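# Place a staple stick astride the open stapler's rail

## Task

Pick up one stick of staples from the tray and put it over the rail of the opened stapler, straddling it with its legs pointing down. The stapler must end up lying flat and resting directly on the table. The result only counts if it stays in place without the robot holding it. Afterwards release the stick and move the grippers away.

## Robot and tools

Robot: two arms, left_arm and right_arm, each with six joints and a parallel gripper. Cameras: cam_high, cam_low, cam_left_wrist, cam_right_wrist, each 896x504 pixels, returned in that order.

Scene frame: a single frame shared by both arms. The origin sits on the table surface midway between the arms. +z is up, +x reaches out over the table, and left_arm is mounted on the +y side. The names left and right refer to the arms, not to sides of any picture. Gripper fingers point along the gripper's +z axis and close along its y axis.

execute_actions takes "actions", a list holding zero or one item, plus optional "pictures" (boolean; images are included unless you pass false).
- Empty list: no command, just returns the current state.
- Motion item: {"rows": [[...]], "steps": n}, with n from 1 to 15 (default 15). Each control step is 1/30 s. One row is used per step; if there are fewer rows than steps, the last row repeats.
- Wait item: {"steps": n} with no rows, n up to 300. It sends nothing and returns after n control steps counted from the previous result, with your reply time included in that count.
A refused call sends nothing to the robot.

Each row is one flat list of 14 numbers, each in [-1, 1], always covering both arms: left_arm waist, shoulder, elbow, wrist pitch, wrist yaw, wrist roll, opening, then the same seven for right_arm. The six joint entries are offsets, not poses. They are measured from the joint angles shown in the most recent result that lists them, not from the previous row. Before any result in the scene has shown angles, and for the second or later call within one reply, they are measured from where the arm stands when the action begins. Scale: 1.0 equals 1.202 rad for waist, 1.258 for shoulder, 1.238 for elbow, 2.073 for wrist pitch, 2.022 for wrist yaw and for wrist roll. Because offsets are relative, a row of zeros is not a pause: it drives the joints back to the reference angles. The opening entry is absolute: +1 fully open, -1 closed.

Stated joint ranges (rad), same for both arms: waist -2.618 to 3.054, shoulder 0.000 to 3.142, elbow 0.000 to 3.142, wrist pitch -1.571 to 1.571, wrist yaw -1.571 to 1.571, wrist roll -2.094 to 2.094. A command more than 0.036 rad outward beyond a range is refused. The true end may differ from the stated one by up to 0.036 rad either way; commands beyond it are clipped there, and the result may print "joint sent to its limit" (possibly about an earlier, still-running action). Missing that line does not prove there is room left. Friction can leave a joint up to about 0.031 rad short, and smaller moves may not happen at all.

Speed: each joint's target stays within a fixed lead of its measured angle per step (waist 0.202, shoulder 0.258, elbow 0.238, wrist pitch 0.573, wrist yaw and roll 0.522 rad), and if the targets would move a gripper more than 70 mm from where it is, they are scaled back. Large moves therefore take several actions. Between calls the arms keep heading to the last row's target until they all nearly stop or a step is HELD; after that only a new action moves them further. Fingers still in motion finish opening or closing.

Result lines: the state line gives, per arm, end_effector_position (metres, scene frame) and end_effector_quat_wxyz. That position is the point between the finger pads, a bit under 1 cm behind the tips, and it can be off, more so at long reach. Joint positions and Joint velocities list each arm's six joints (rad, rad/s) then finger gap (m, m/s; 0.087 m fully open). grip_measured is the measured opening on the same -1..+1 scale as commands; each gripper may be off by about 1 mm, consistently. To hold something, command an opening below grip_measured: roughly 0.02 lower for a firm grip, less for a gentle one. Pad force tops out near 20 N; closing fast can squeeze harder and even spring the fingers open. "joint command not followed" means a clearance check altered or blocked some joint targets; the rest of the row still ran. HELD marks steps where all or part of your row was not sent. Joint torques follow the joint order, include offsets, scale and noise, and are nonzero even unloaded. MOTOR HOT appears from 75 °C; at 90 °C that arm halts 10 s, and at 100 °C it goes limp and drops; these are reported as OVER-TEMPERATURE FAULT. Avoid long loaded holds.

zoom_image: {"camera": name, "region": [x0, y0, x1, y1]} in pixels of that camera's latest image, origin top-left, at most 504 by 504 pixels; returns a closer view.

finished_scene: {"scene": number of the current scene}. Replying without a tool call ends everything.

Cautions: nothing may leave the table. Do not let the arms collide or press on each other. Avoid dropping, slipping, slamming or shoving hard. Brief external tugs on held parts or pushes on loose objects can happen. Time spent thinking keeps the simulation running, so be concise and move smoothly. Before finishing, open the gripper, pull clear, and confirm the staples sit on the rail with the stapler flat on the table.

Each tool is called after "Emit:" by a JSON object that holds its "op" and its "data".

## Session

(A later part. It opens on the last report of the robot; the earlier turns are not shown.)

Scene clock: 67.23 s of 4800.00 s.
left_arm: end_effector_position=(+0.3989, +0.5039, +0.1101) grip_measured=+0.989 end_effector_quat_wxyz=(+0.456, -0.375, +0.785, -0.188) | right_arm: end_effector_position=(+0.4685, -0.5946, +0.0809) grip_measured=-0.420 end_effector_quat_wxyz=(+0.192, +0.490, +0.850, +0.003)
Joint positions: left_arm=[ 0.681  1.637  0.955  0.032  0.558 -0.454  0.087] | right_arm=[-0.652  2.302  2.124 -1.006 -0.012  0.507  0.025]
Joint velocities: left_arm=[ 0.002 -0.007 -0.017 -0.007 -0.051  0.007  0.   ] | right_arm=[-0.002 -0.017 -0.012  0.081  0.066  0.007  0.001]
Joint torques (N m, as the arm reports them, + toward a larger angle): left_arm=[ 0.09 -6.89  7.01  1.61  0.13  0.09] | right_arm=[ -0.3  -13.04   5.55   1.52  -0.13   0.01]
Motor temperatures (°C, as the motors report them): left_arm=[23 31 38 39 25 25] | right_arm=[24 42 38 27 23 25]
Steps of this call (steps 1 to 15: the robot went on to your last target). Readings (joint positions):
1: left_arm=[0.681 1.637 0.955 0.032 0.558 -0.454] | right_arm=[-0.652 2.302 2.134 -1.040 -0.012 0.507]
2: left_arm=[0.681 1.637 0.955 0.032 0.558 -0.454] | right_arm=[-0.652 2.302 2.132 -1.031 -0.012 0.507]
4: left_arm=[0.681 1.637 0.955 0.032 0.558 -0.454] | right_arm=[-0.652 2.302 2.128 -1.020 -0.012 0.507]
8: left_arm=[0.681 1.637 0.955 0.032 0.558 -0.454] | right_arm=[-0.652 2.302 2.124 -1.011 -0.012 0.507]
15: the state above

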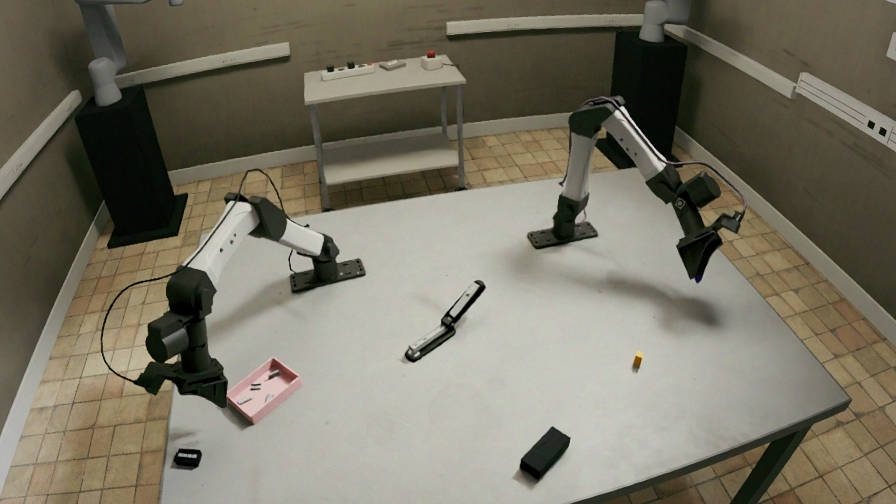

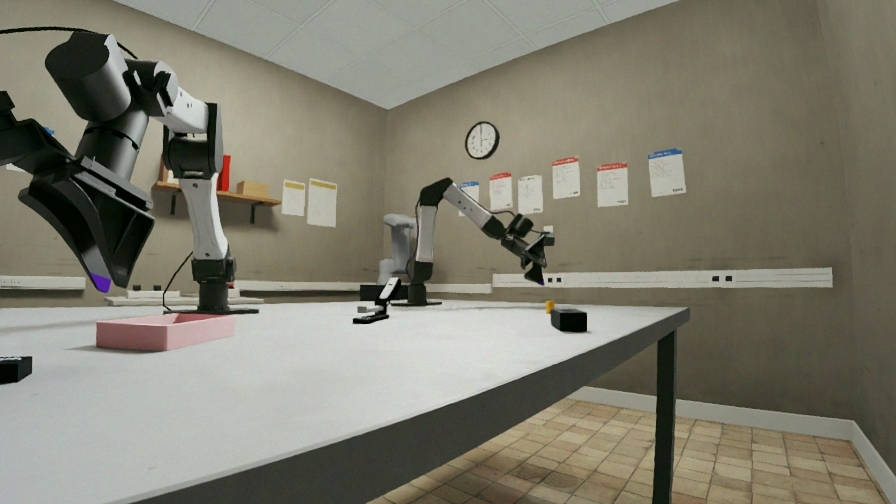

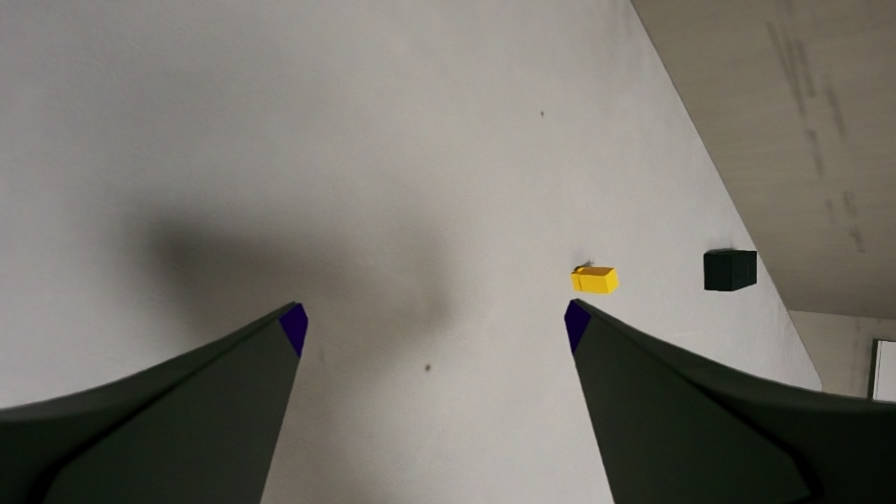

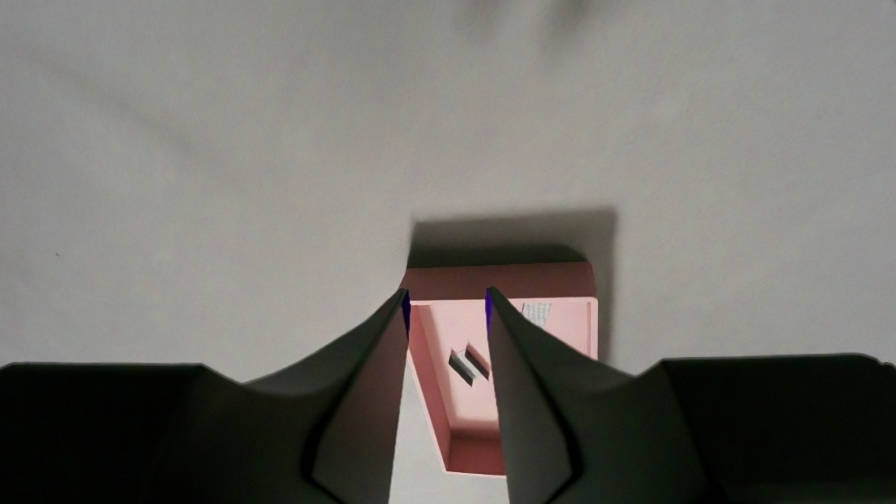

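Emit:
{"op": "execute_actions", "data": {"actions": [{"rows":[[0,0,0,0,0,0,1,0,-0.1,-0.15,0.03,0,0,-0.42],[0,0,0,0,0,0,1,0,-0.1,-0.15,0.03,0,0,-0.42],[0,0,0,0,0,0,1,0,-0.1,-0.15,0.03,0,0,-0.42],[0,0,0,0,0,0,1,0,-0.1,-0.15,0.03,0,0,-0.42],[0,0,0,0,0,0,1,0,-0.1,-0.22,0.07,0,0,-0.42],[0,0,0,0,0,0,1,0,-0.1,-0.22,0.07,0,0,-0.42],[0,0,0,0,0,0,1,0,-0.1,-0.29,0.113,0,0,-0.42]],"steps":15}], "pictures": false}}

Emit:
{"op": "execute_actions", "data": {"actions": [{"steps":15}]}}

Scene clock: 75.70 s of 4800.00 s.
left_arm: end_effector_position=(+0.3989, +0.5039, +0.1101) grip_measured=+0.989 end_effector_quat_wxyz=(+0.456, -0.375, +0.785, -0.188) | right_arm: end_effector_position=(+0.4346, -0.5742, +0.0395) grip_measured=-0.420 end_effector_quat_wxyz=(+0.168, +0.492, +0.854, +0.003)
Joint positions: left_arm=[ 0.681  1.637  0.955  0.032  0.558 -0.454  0.087] | right_arm=[-0.652  2.184  1.775 -0.824 -0.012  0.507  0.025]
Joint velocities: left_arm=[-0.002 -0.017 -0.007 -0.081 -0.022 -0.037 -0.   ] | right_arm=[ 0.002 -0.012  0.007  0.198  0.007 -0.022  0.001]
Joint torques (N m, as the arm reports them, + toward a larger angle): left_arm=[-0.01 -6.9   6.93  1.59  0.08  0.1 ] | right_arm=[ -0.29 -11.83   6.41   1.36  -0.16   0.  ]
Motor temperatures (°C, as the motors report them): left_arm=[23 32 38 39 25 25] | right_arm=[24 44 37 28 23 25]
Steps of this call (steps 1 to 15: the robot went on to your last target; steps 16 to 90: nothing new was sent; then 4.97 s passed at rest; steps 91 to 105: all 15 steps of this action). Readings (joint positions):
91: left_arm=[0.681 1.637 0.955 0.032 0.558 -0.454] | right_arm=[-0.652 2.283 2.086 -0.978 -0.012 0.507]
92: left_arm=[0.681 1.637 0.955 0.032 0.558 -0.454] | right_arm=[-0.652 2.253 2.031 -0.968 -0.012 0.507]
94: left_arm=[0.681 1.637 0.955 0.032 0.558 -0.454] | right_arm=[-0.652 2.218 1.972 -0.973 -0.012 0.507]
98: left_arm=[0.681 1.637 0.955 0.032 0.558 -0.454] | right_arm=[-0.652 2.181 1.846 -0.880 -0.012 0.507]
105: the state above

Scene clock: 76.20 s of 4800.00 s.
left_arm: end_effector_position=(+0.3989, +0.5039, +0.1101) grip_measured=+0.989 end_effector_quat_wxyz=(+0.456, -0.375, +0.785, -0.188) | right_arm: end_effector_position=(+0.4398, -0.5773, +0.0408) grip_measured=-0.420 end_effector_quat_wxyz=(+0.180, +0.491, +0.852, +0.003)
Joint positions: left_arm=[ 0.681  1.637  0.955  0.032  0.558 -0.454  0.087] | right_arm=[-0.652  2.184  1.775 -0.799 -0.012  0.507  0.025]
Joint velocities: left_arm=[ 0.007  0.002 -0.012 -0.007  0.066  0.007 -0.   ] | right_arm=[-0.002  0.007  0.002 -0.037 -0.051  0.007 -0.   ]
Joint torques (N m, as the arm reports them, + toward a larger angle): left_arm=[-0.06 -6.96  7.06  1.6   0.13  0.09] | right_arm=[ -0.32 -11.92   6.47   1.52  -0.13   0.01]
Motor temperatures (°C, as the motors report them): left_arm=[23 32 38 39 25 25] | right_arm=[24 44 37 28 23 25]
Steps of this call (steps 1 to 15: the robot went on to your last target). Readings (joint positions):
1: left_arm=[0.681 1.637 0.955 0.032 0.558 -0.454] | right_arm=[-0.652 2.184 1.775 -0.817 -0.012 0.507]
2: left_arm=[0.681 1.637 0.955 0.032 0.558 -0.454] | right_arm=[-0.652 2.184 1.775 -0.813 -0.012 0.507]
4: left_arm=[0.681 1.637 0.955 0.032 0.558 -0.454] | right_arm=[-0.652 2.184 1.775 -0.807 -0.012 0.507]
8: left_arm=[0.681 1.637 0.955 0.032 0.558 -0.454] | right_arm=[-0.652 2.184 1.775 -0.802 -0.012 0.507]
15: the state above

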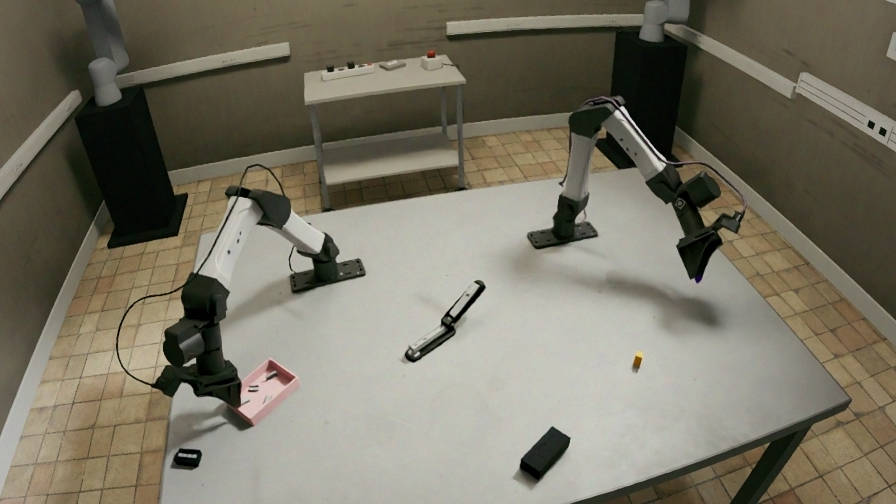

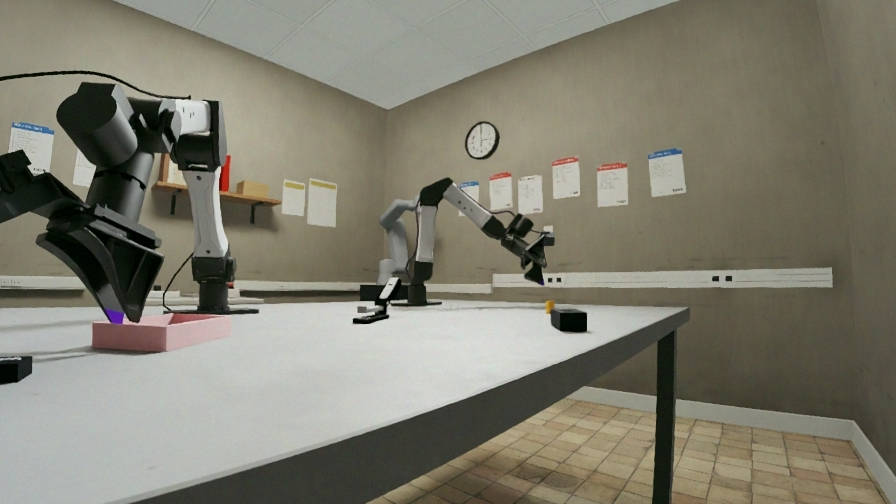

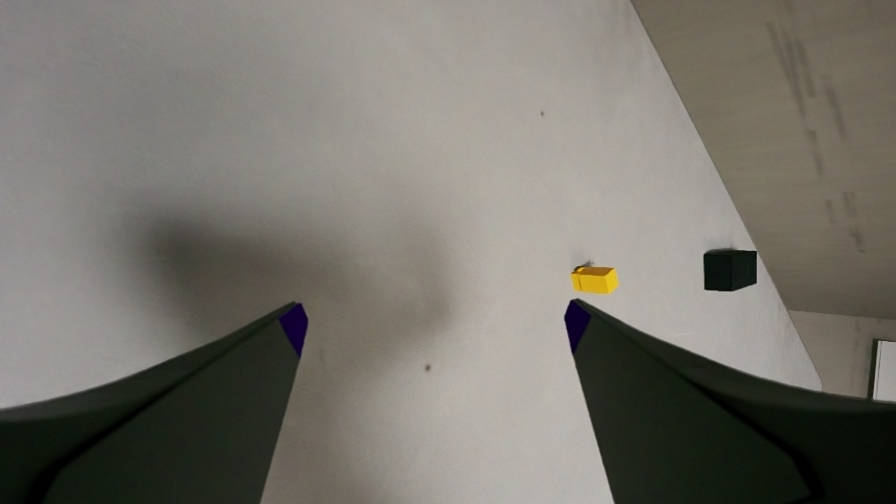

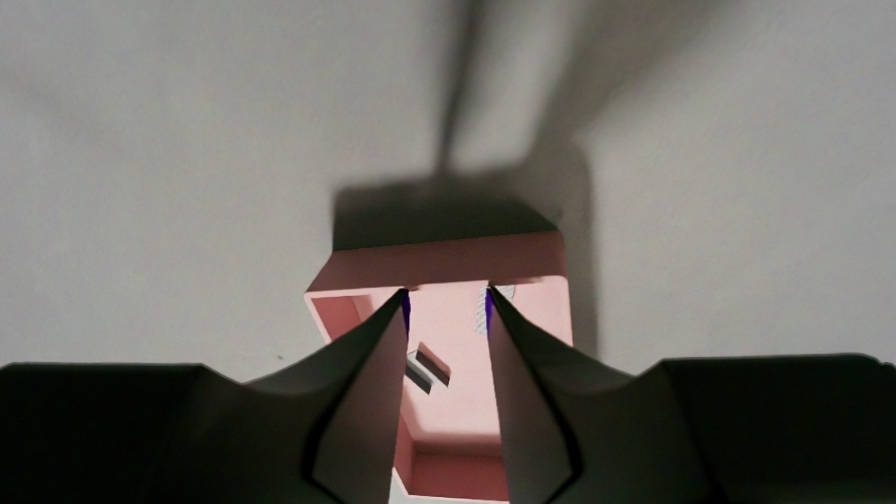

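Emit:
{"op": "execute_actions", "data": {"actions": [{"rows":[[0,0,0,0,0,0,1,0,-0.072,-0.097,0.025,0,0,-0.42]],"steps":15}]}}

Scene clock: 82.47 s of 4800.00 s.
left_arm: end_effector_position=(+0.3989, +0.5039, +0.1101) grip_measured=+0.989 end_effector_quat_wxyz=(+0.456, -0.375, +0.785, -0.188) | right_arm: end_effector_position=(+0.4253, -0.5686, +0.0413) grip_measured=-0.420 end_effector_quat_wxyz=(+0.178, +0.492, +0.853, +0.003)
Joint positions: left_arm=[ 0.681  1.637  0.955  0.032  0.558 -0.454  0.087] | right_arm=[-0.652  2.121  1.677 -0.77  -0.012  0.507  0.025]
Joint velocities: left_arm=[-0.002 -0.027  0.002  0.066 -0.022  0.022 -0.001] | right_arm=[-0.007  0.002 -0.017  0.051 -0.022 -0.051  0.001]
Joint torques (N m, as the arm reports them, + toward a larger angle): left_arm=[-0.04 -6.84  7.01  1.62  0.12  0.08] | right_arm=[ -0.29 -12.9    5.38   1.46  -0.13   0.01]
Motor temperatures (°C, as the motors report them): left_arm=[23 32 39 39 25 25] | right_arm=[24 45 37 28 23 25]
Steps of this call (steps 1 to 15: the robot went on to your last target; steps 16 to 90: nothing new was sent; then 2.77 s passed at rest; steps 91 to 105: all 15 steps of this action). Readings (joint positions):
91: left_arm=[0.681 1.637 0.955 0.032 0.558 -0.454] | right_arm=[-0.652 2.173 1.754 -0.782 -0.012 0.507]
92: left_arm=[0.681 1.637 0.955 0.032 0.558 -0.454] | right_arm=[-0.652 2.155 1.721 -0.774 -0.012 0.507]
94: left_arm=[0.681 1.637 0.955 0.032 0.558 -0.454] | right_arm=[-0.652 2.130 1.683 -0.774 -0.012 0.507]
98: left_arm=[0.681 1.637 0.955 0.032 0.558 -0.454] | right_arm=[-0.652 2.121 1.677 -0.773 -0.012 0.507]
105: the state above

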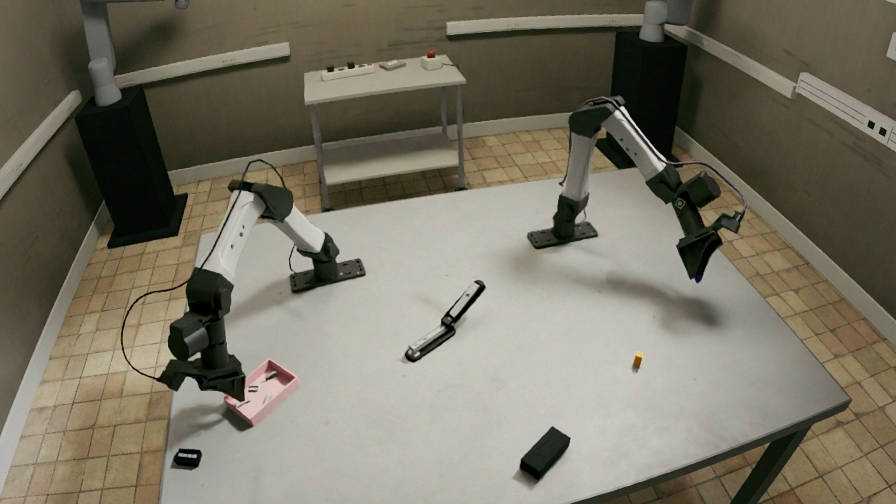

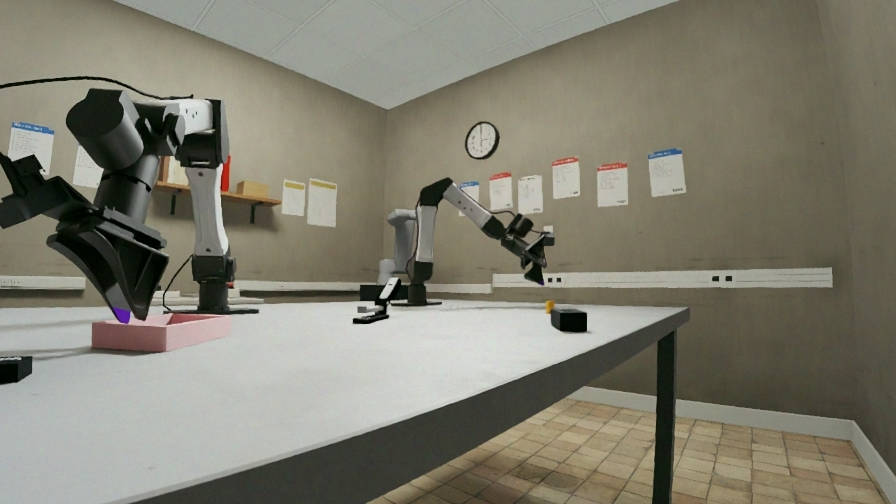

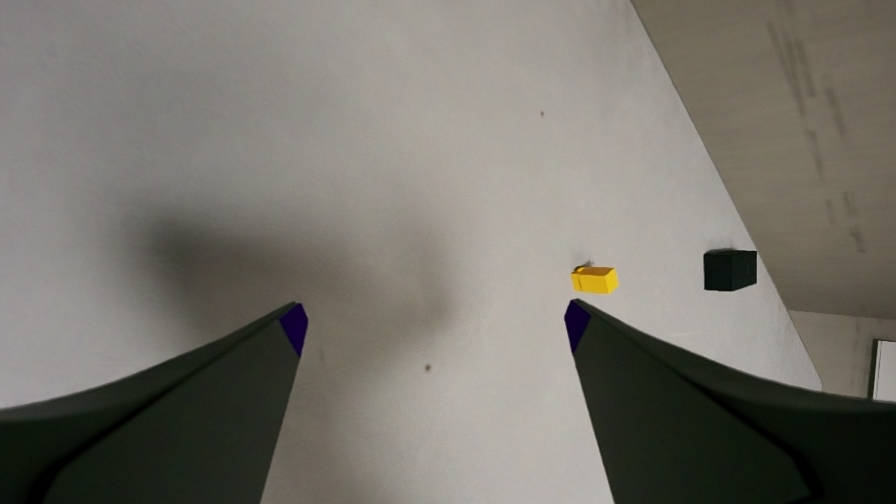

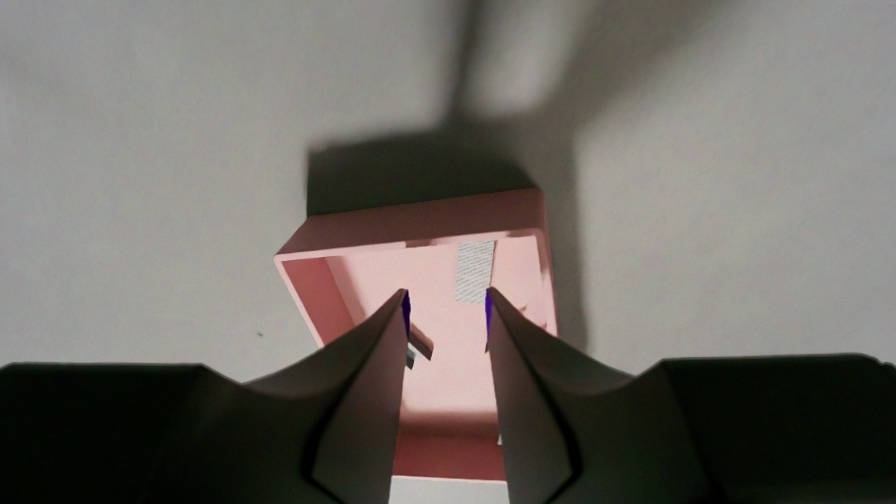

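Emit:
{"op": "execute_actions", "data": {"actions": [{"rows":[[0,0,0,0,0,0,1,0,0.03,-0.04,0.04,0,0,-0.36],[0,0,0,0,0,0,1,0,0.03,-0.04,0.04,0,0,-0.36],[0,0,0,0,0,0,1,0,0.03,-0.04,0.04,0,0,-0.36],[0,0,0,0,0,0,1,0,0.055,-0.07,0.072,0,0,-0.36]],"steps":15}]}}

Scene clock: 89.50 s of 4800.00 s.
left_arm: end_effector_position=(+0.3989, +0.5039, +0.1101) grip_measured=+0.989 end_effector_quat_wxyz=(+0.456, -0.375, +0.785, -0.188) | right_arm: end_effector_position=(+0.4346, -0.5739, +0.0195) grip_measured=-0.360 end_effector_quat_wxyz=(+0.194, +0.490, +0.850, +0.003)
Joint positions: left_arm=[ 0.681  1.637  0.955  0.032  0.558 -0.454  0.087] | right_arm=[-0.652  2.152  1.63  -0.657 -0.014  0.507  0.028]
Joint velocities: left_arm=[-0.012 -0.007 -0.002 -0.125 -0.081 -0.095  0.   ] | right_arm=[ 0.007 -0.007  0.002 -0.037 -0.037  0.037  0.001]
Joint torques (N m, as the arm reports them, + toward a larger angle): left_arm=[ 0.02 -7.01  6.97  1.58  0.11  0.09] | right_arm=[-0.32 -8.1   3.87  1.67 -0.11  0.02]
Motor temperatures (°C, as the motors report them): left_arm=[23 32 39 40 25 25] | right_arm=[24 46 37 29 23 25]
Steps of this call (steps 1 to 15: the robot went on to your last target; steps 16 to 90: nothing new was sent; then 3.53 s passed at rest; steps 91 to 105: all 15 steps of this action). Readings (joint positions):
91: left_arm=[0.681 1.637 0.955 0.032 0.558 -0.454] | right_arm=[-0.652 2.121 1.672 -0.761 -0.012 0.507]
92: left_arm=[0.681 1.637 0.955 0.032 0.558 -0.454] | right_arm=[-0.652 2.123 1.666 -0.748 -0.012 0.507]
94: left_arm=[0.681 1.637 0.955 0.032 0.558 -0.454] | right_arm=[-0.652 2.134 1.651 -0.721 -0.012 0.507]
98: left_arm=[0.681 1.637 0.955 0.032 0.558 -0.454] | right_arm=[-0.652 2.151 1.630 -0.674 -0.012 0.507]
105: the state above

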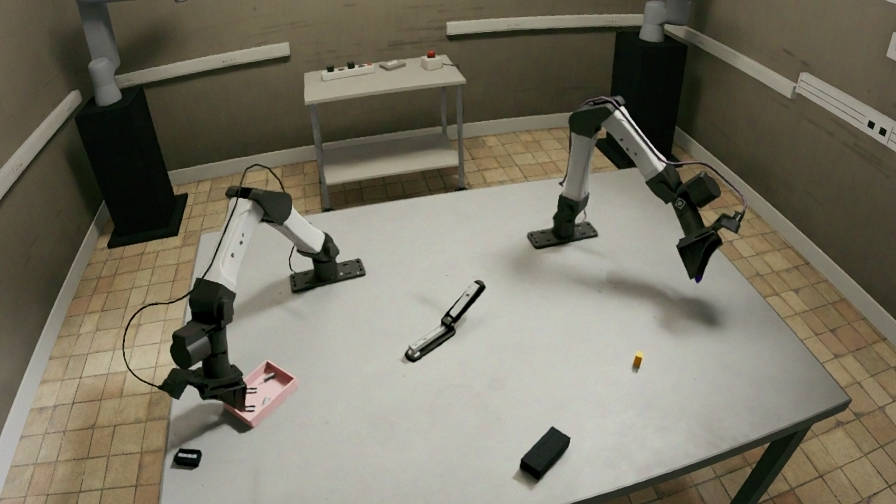

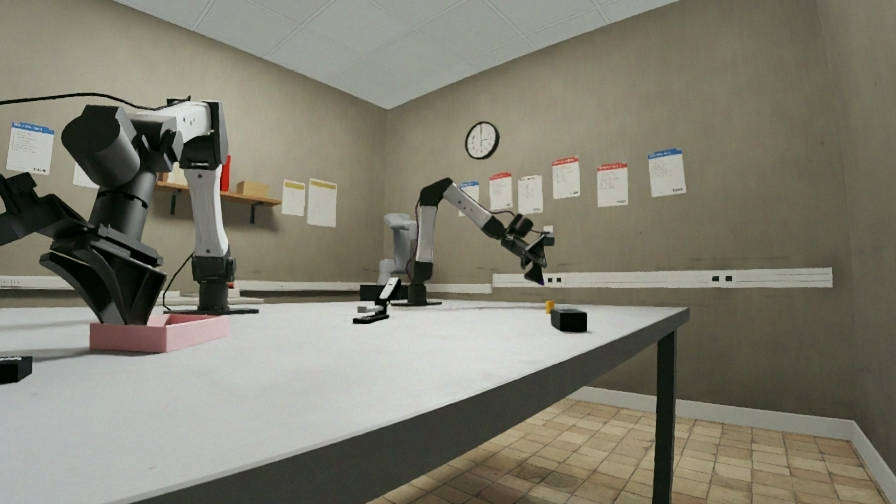

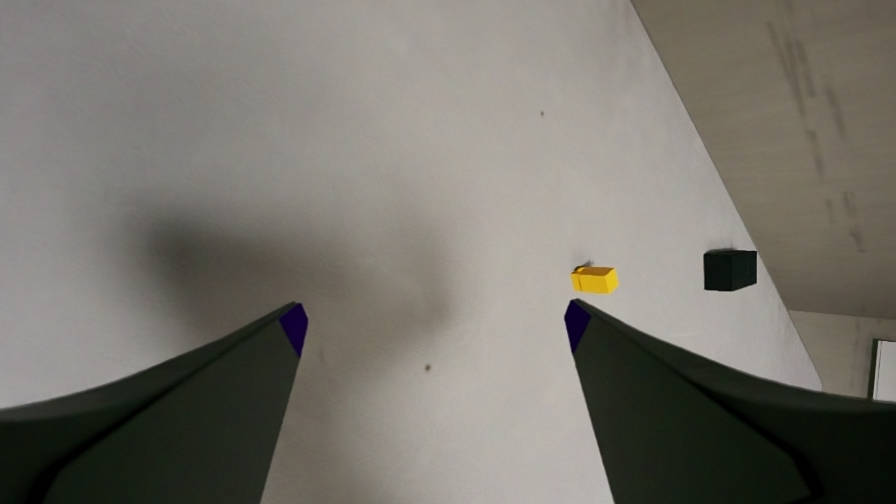

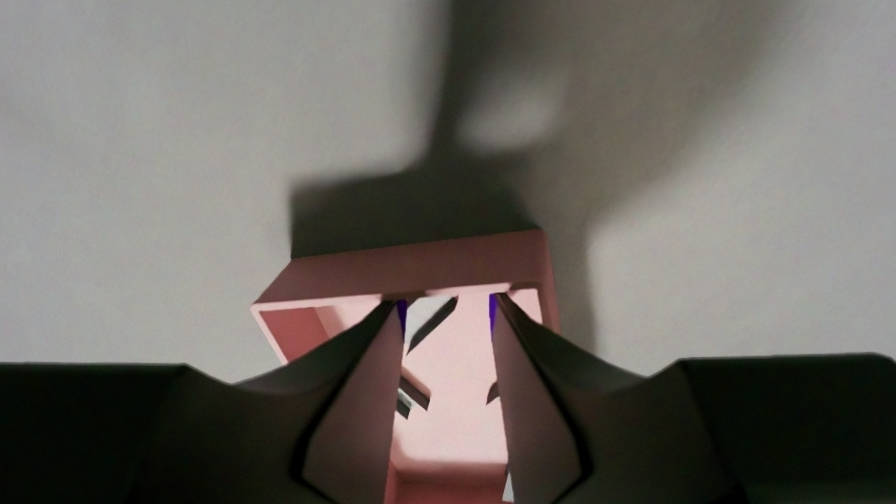

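Disturbed the stick. Lift and look.

Emit:
{"op": "execute_actions", "data": {"actions": [{"rows":[[0,0,0,0,0,0,1,0,-0.05,0.03,-0.05,0,0,-0.36],[0,0,0,0,0,0,1,0,-0.05,0.03,-0.05,0,0,-0.36],[0,0,0,0,0,0,1,0,-0.05,0.03,-0.05,0,0,-0.36],[0,0,0,0,0,0,1,0,-0.12,0.08,-0.12,0,0,-0.36]],"steps":15}]}}

Emit:
{"op": "zoom_image", "data": {"camera": "cam_high", "region": [210, 350, 310, 430]}}

Scene clock: 97.47 s of 4800.00 s.
left_arm: end_effector_position=(+0.3989, +0.5039, +0.1101) grip_measured=+0.989 end_effector_quat_wxyz=(+0.456, -0.375, +0.785, -0.188) | right_arm: end_effector_position=(+0.4179, -0.5638, +0.1001) grip_measured=-0.360 end_effector_quat_wxyz=(+0.206, +0.488, +0.848, +0.003)
Joint positions: left_arm=[ 0.681  1.637  0.955  0.032  0.558 -0.454  0.087] | right_arm=[-0.652  2.     1.717 -0.872 -0.014  0.507  0.028]
Joint velocities: left_arm=[ 0.007 -0.007  0.017  0.022 -0.007 -0.022  0.   ] | right_arm=[ 0.002  0.002 -0.012 -0.183  0.066  0.022  0.001]
Joint torques (N m, as the arm reports them, + toward a larger angle): left_arm=[ 0.1  -6.92  6.92  1.6   0.12  0.1 ] | right_arm=[-0.27 -9.95  8.63  1.3  -0.13  0.01]
Motor temperatures (°C, as the motors report them): left_arm=[23 32 39 40 25 25] | right_arm=[24 44 37 29 23 25]
Steps of this call (steps 1 to 15: the robot went on to your last target; steps 16 to 90: nothing new was sent; then 4.47 s passed at rest; steps 91 to 105: all 15 steps of this action). Readings (joint positions):
91: left_arm=[0.681 1.637 0.955 0.032 0.558 -0.454] | right_arm=[-0.652 2.148 1.632 -0.665 -0.014 0.507]
92: left_arm=[0.681 1.637 0.955 0.032 0.558 -0.454] | right_arm=[-0.652 2.142 1.632 -0.681 -0.014 0.507]
94: left_arm=[0.681 1.637 0.955 0.032 0.558 -0.454] | right_arm=[-0.652 2.121 1.641 -0.727 -0.014 0.507]
98: left_arm=[0.681 1.637 0.955 0.032 0.558 -0.454] | right_arm=[-0.652 2.040 1.691 -0.833 -0.014 0.507]
105: the state above

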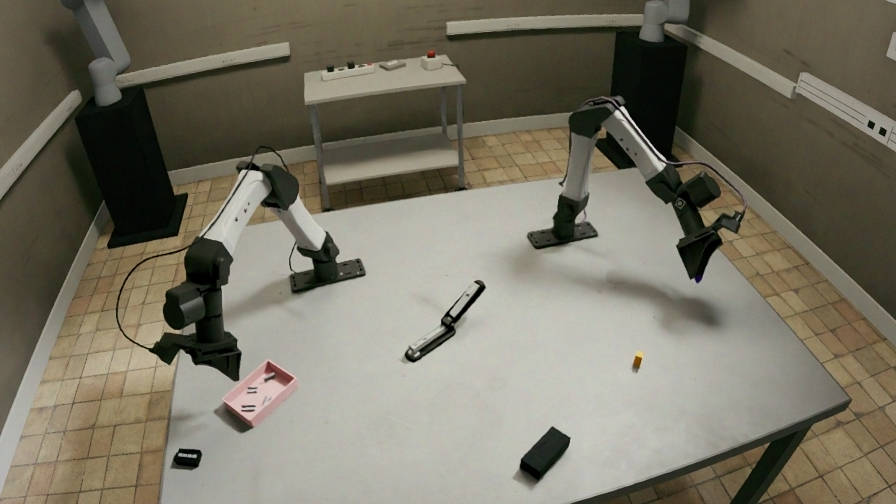

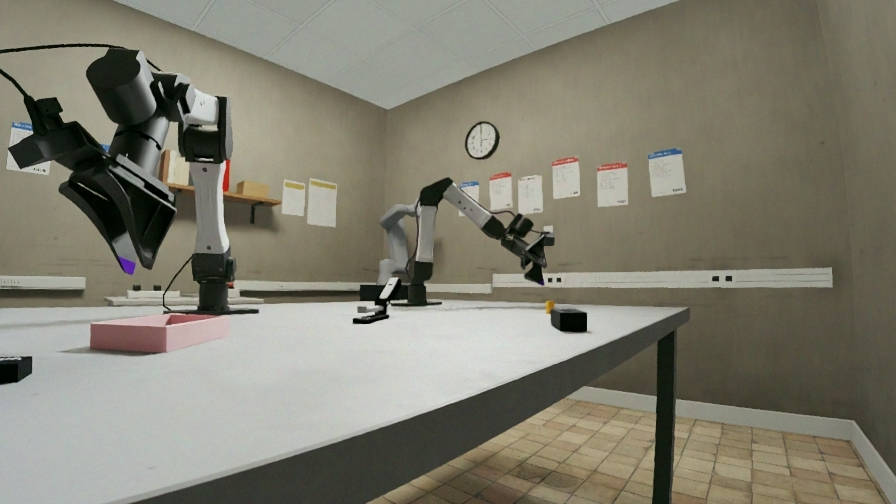

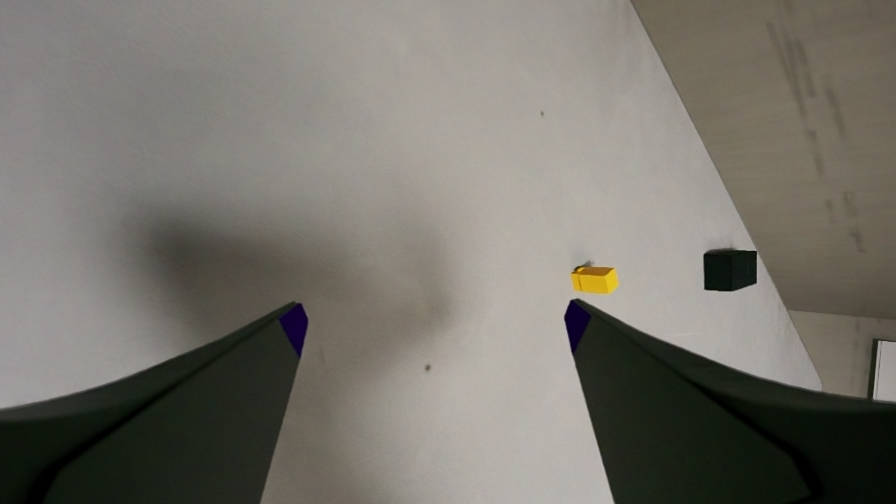

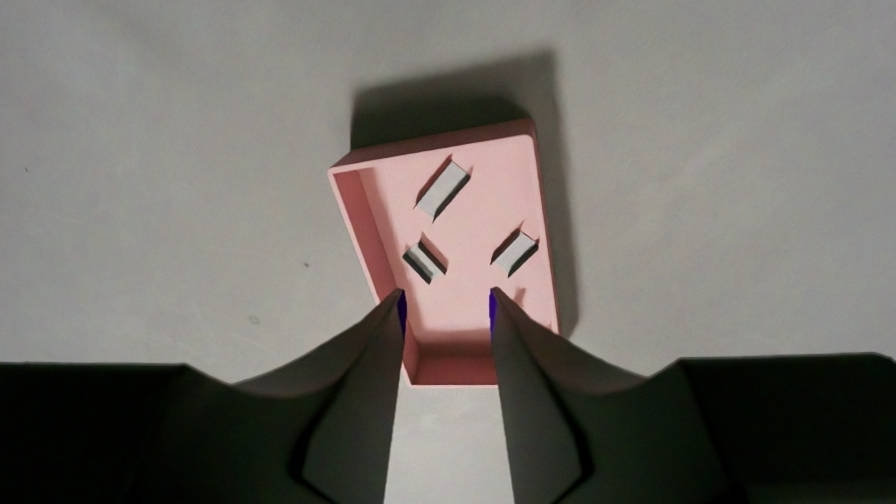

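Region (210, 350, 310, 430) of cam_high's 896x504 image, scaled by 5.040, with more detail than that image has; it fills the top 403 rows of this view, and the rest is white.

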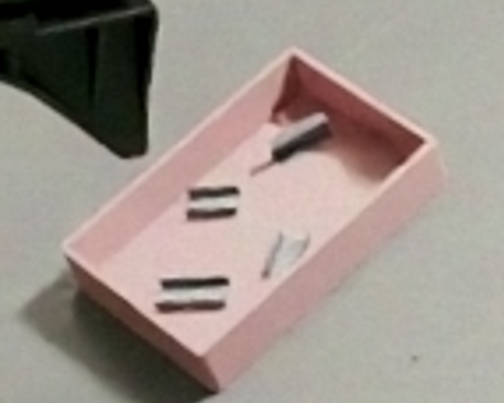

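Emit:
{"op": "execute_actions", "data": {"actions": [{"rows":[[0,0,0,0,0,0,1,0.11,0.05,0.2,-0.15,0,-0.6,-0.36],[0,0,0,0,0,0,1,0.11,0.05,0.2,-0.15,0,-0.6,-0.36],[0,0,0,0,0,0,1,0.11,0.05,0.2,-0.15,0,-0.6,-0.36],[0,0,0,0,0,0,1,0.11,0.15,0.32,-0.22,0,-0.6,-0.36],[0,0,0,0,0,0,1,0.11,0.15,0.32,-0.22,0,-0.6,-0.36],[0,0,0,0,0,0,1,0.11,0.15,0.32,-0.22,0,-0.6,-0.36],[0,0,0,0,0,0,1,0.11,0.294,0.43,-0.28,0,-0.6,-0.36]],"steps":15}], "pictures": false}}

Emit:
{"op": "execute_actions", "data": {"actions": [{"steps":10}], "pictures": false}}

Emit:
{"op": "execute_actions", "data": {"actions": [{"rows":[[0,0,0,0,0,0,1,0,0,0,0,0,-0.555,-0.36]],"steps":15}], "pictures": false}}

Emit:
{"op": "execute_actions", "data": {"actions": [{"steps":20}]}}

Scene clock: 118.03 s of 4800.00 s.
left_arm: end_effector_position=(+0.3989, +0.5039, +0.1101) grip_measured=+0.989 end_effector_quat_wxyz=(+0.456, -0.375, +0.785, -0.188) | right_arm: end_effector_position=(+0.4124, -0.5410, +0.0605) grip_measured=-0.360 end_effector_quat_wxyz=(+0.008, -0.103, +0.995, +0.005)
Joint positions: left_arm=[ 0.681  1.637  0.955  0.032  0.558 -0.454  0.087] | right_arm=[-0.514  2.397  2.229 -1.393 -0.017 -0.608  0.028]
Joint velocities: left_arm=[ 0.007  0.002 -0.017 -0.007  0.022  0.022 -0.   ] | right_arm=[-0.042  0.085  0.012 -0.388  0.022 -0.608  0.   ]
Joint torques (N m, as the arm reports them, + toward a larger angle): left_arm=[ 0.   -6.82  6.97  1.58  0.11  0.06] | right_arm=[ -0.68 -14.73   8.42   0.39  -0.17  -0.06]
Motor temperatures (°C, as the motors report them): left_arm=[23 32 39 40 25 25] | right_arm=[24 43 38 29 23 25]
Steps of this call (steps 1 to 30: the robot went on to your last target; steps 31 to 100: nothing new was sent; then 16.73 s passed at rest; steps 101 to 115: all 15 steps of this action). Readings (joint positions):
101: left_arm=[0.681 1.637 0.955 0.032 0.558 -0.454] | right_arm=[-0.642 2.015 1.760 -0.949 -0.007 0.428]
102: left_arm=[0.681 1.637 0.955 0.032 0.558 -0.454] | right_arm=[-0.623 2.040 1.826 -1.007 -0.004 0.329]
104: left_arm=[0.681 1.637 0.955 0.032 0.558 -0.454] | right_arm=[-0.565 2.080 1.943 -1.086 -0.004 0.131]
108: left_arm=[0.681 1.637 0.955 0.032 0.558 -0.454] | right_arm=[-0.500 2.218 2.184 -1.245 -0.015 -0.267]
115: the state above

Scene clock: 118.37 s of 4800.00 s.
left_arm: end_effector_position=(+0.3989, +0.5039, +0.1101) grip_measured=+0.989 end_effector_quat_wxyz=(+0.456, -0.375, +0.785, -0.188) | right_arm: end_effector_position=(+0.4044, -0.5410, +0.0633) grip_measured=-0.360 end_effector_quat_wxyz=(-0.006, -0.142, +0.990, +0.014)
Joint positions: left_arm=[ 0.681  1.637  0.955  0.032  0.558 -0.454  0.087] | right_arm=[-0.515  2.393  2.229 -1.431 -0.017 -0.688  0.028]
Joint velocities: left_arm=[ 0.002 -0.012 -0.002  0.081  0.007  0.051 -0.001] | right_arm=[-0.002 -0.007  0.012 -0.022 -0.022 -0.066  0.   ]
Joint torques (N m, as the arm reports them, + toward a larger angle): left_arm=[ 0.04 -6.94  7.06  1.57  0.13  0.09] | right_arm=[ -0.72 -13.88   8.34   0.17  -0.18  -0.07]
Motor temperatures (°C, as the motors report them): left_arm=[23 32 39 40 25 25] | right_arm=[24 43 38 29 23 25]
Steps of this call (steps 1 to 10: the robot went on to your last target). Readings (joint positions):
1: left_arm=[0.681 1.637 0.955 0.032 0.558 -0.454] | right_arm=[-0.514 2.398 2.229 -1.404 -0.017 -0.626]
2: left_arm=[0.681 1.637 0.955 0.032 0.558 -0.454] | right_arm=[-0.515 2.396 2.229 -1.412 -0.017 -0.641]
4: left_arm=[0.681 1.637 0.955 0.032 0.558 -0.454] | right_arm=[-0.515 2.393 2.229 -1.420 -0.017 -0.661]
8: left_arm=[0.681 1.637 0.955 0.032 0.558 -0.454] | right_arm=[-0.515 2.393 2.229 -1.430 -0.017 -0.683]
10: the state above

Scene clock: 118.87 s of 4800.00 s.
left_arm: end_effector_position=(+0.3989, +0.5039, +0.1101) grip_measured=+0.989 end_effector_quat_wxyz=(+0.456, -0.375, +0.785, -0.188) | right_arm: end_effector_position=(+0.4343, -0.5697, +0.0621) grip_measured=-0.360 end_effector_quat_wxyz=(+0.001, -0.615, +0.788, +0.015)
Joint positions: left_arm=[ 0.681  1.637  0.955  0.032  0.558 -0.454  0.087] | right_arm=[-0.515  2.393  2.229 -1.431 -0.016 -1.729  0.028]
Joint velocities: left_arm=[ 0.002 -0.017 -0.007 -0.022  0.095  0.051  0.001] | right_arm=[ 0.007 -0.002 -0.012  0.037  0.007 -0.476  0.001]
Joint torques (N m, as the arm reports them, + toward a larger angle): left_arm=[ 0.02 -6.94  7.02  1.58  0.11  0.08] | right_arm=[ -0.28 -11.96   6.54   0.27  -0.24  -0.06]
Motor temperatures (°C, as the motors report them): left_arm=[23 32 39 40 25 25] | right_arm=[24 43 38 28 23 25]
Steps of this call (steps 1 to 15: all 15 steps of this action). Readings (joint positions):
1: left_arm=[0.681 1.637 0.955 0.032 0.558 -0.454] | right_arm=[-0.515 2.393 2.229 -1.431 -0.016 -0.769]
2: left_arm=[0.681 1.637 0.955 0.032 0.558 -0.454] | right_arm=[-0.515 2.393 2.229 -1.431 -0.016 -0.869]
4: left_arm=[0.681 1.637 0.955 0.032 0.558 -0.454] | right_arm=[-0.515 2.393 2.229 -1.431 -0.016 -1.067]
8: left_arm=[0.681 1.637 0.955 0.032 0.558 -0.454] | right_arm=[-0.515 2.393 2.229 -1.431 -0.016 -1.451]
15: the state above

Scene clock: 119.53 s of 4800.00 s.
left_arm: end_effector_position=(+0.3989, +0.5039, +0.1101) grip_measured=+0.989 end_effector_quat_wxyz=(+0.456, -0.375, +0.785, -0.188) | right_arm: end_effector_position=(+0.4372, -0.5704, +0.0621) grip_measured=-0.360 end_effector_quat_wxyz=(+0.002, -0.643, +0.766, +0.015)
Joint positions: left_arm=[ 0.681  1.637  0.955  0.032  0.558 -0.454  0.087] | right_arm=[-0.515  2.393  2.229 -1.431 -0.016 -1.801  0.028]
Joint velocities: left_arm=[-0.007  0.017 -0.017  0.051  0.081 -0.022  0.001] | right_arm=[-0.002 -0.027 -0.012 -0.037 -0.007 -0.051 -0.   ]
Joint torques (N m, as the arm reports them, + toward a larger angle): left_arm=[ 0.07 -6.99  6.97  1.59  0.13  0.07] | right_arm=[ -0.29 -11.97   6.55   0.28  -0.24  -0.09]
Motor temperatures (°C, as the motors report them): left_arm=[23 33 39 40 25 25] | right_arm=[24 43 38 28 23 25]
Steps of this call (steps 1 to 20: the robot went on to your last target). Readings (joint positions):
1: left_arm=[0.681 1.637 0.955 0.032 0.558 -0.454] | right_arm=[-0.515 2.393 2.229 -1.431 -0.016 -1.744]
2: left_arm=[0.681 1.637 0.955 0.032 0.558 -0.454] | right_arm=[-0.515 2.393 2.229 -1.431 -0.016 -1.756]
4: left_arm=[0.681 1.637 0.955 0.032 0.558 -0.454] | right_arm=[-0.515 2.393 2.229 -1.431 -0.016 -1.772]
8: left_arm=[0.681 1.637 0.955 0.032 0.558 -0.454] | right_arm=[-0.515 2.393 2.229 -1.431 -0.016 -1.790]
20: the state above

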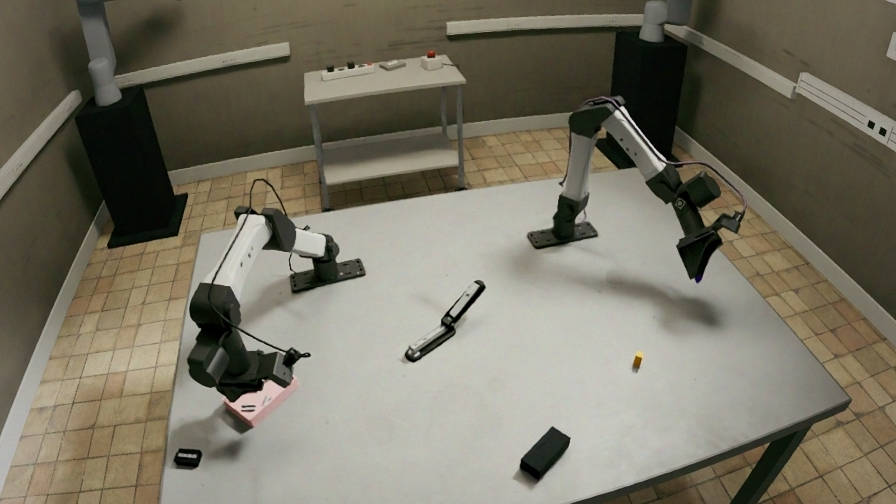

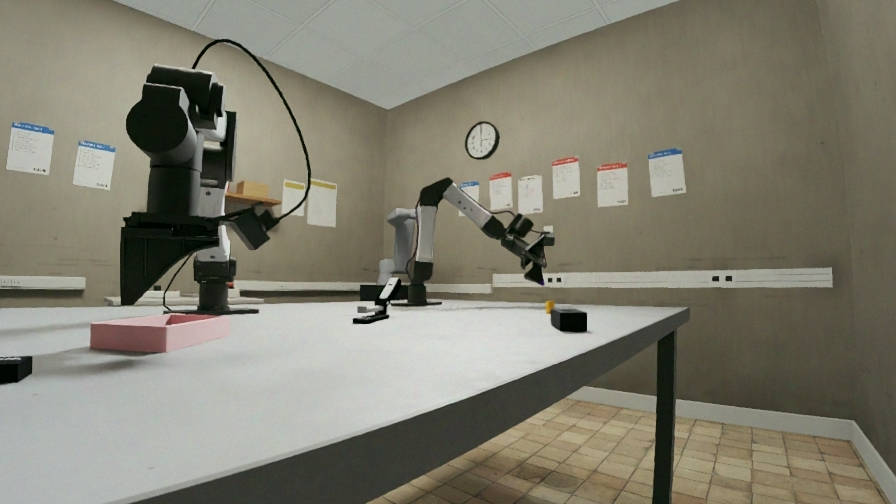

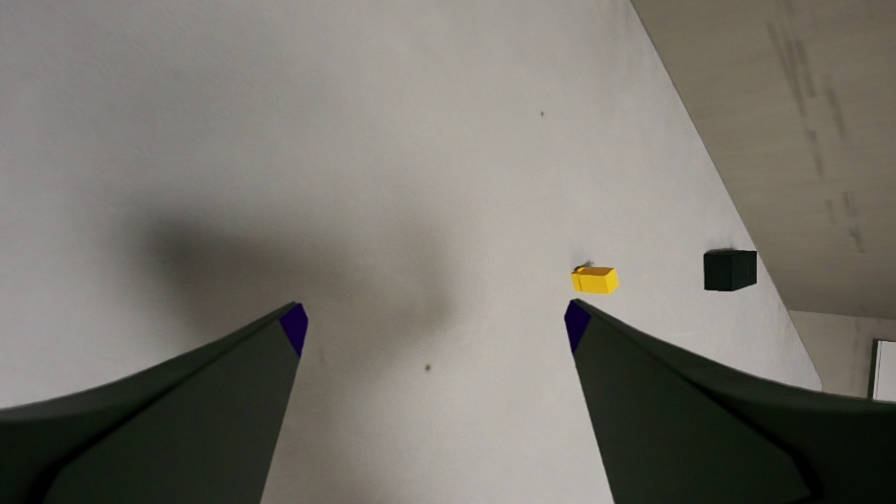

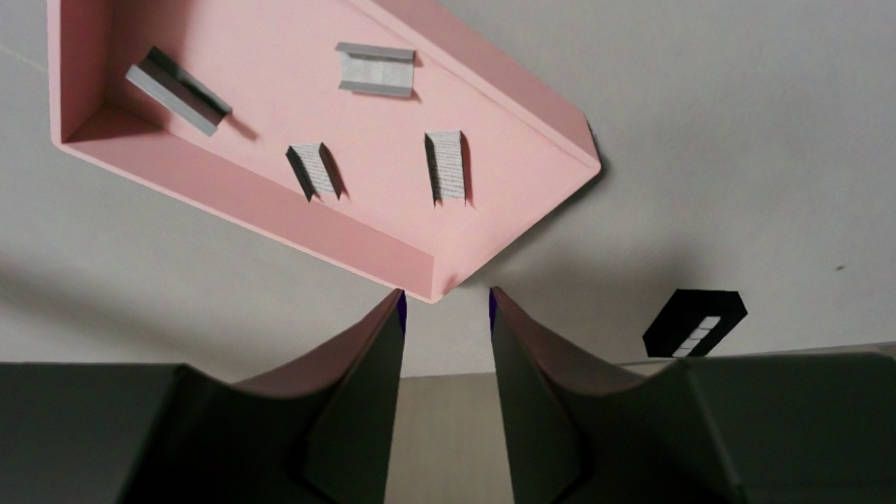

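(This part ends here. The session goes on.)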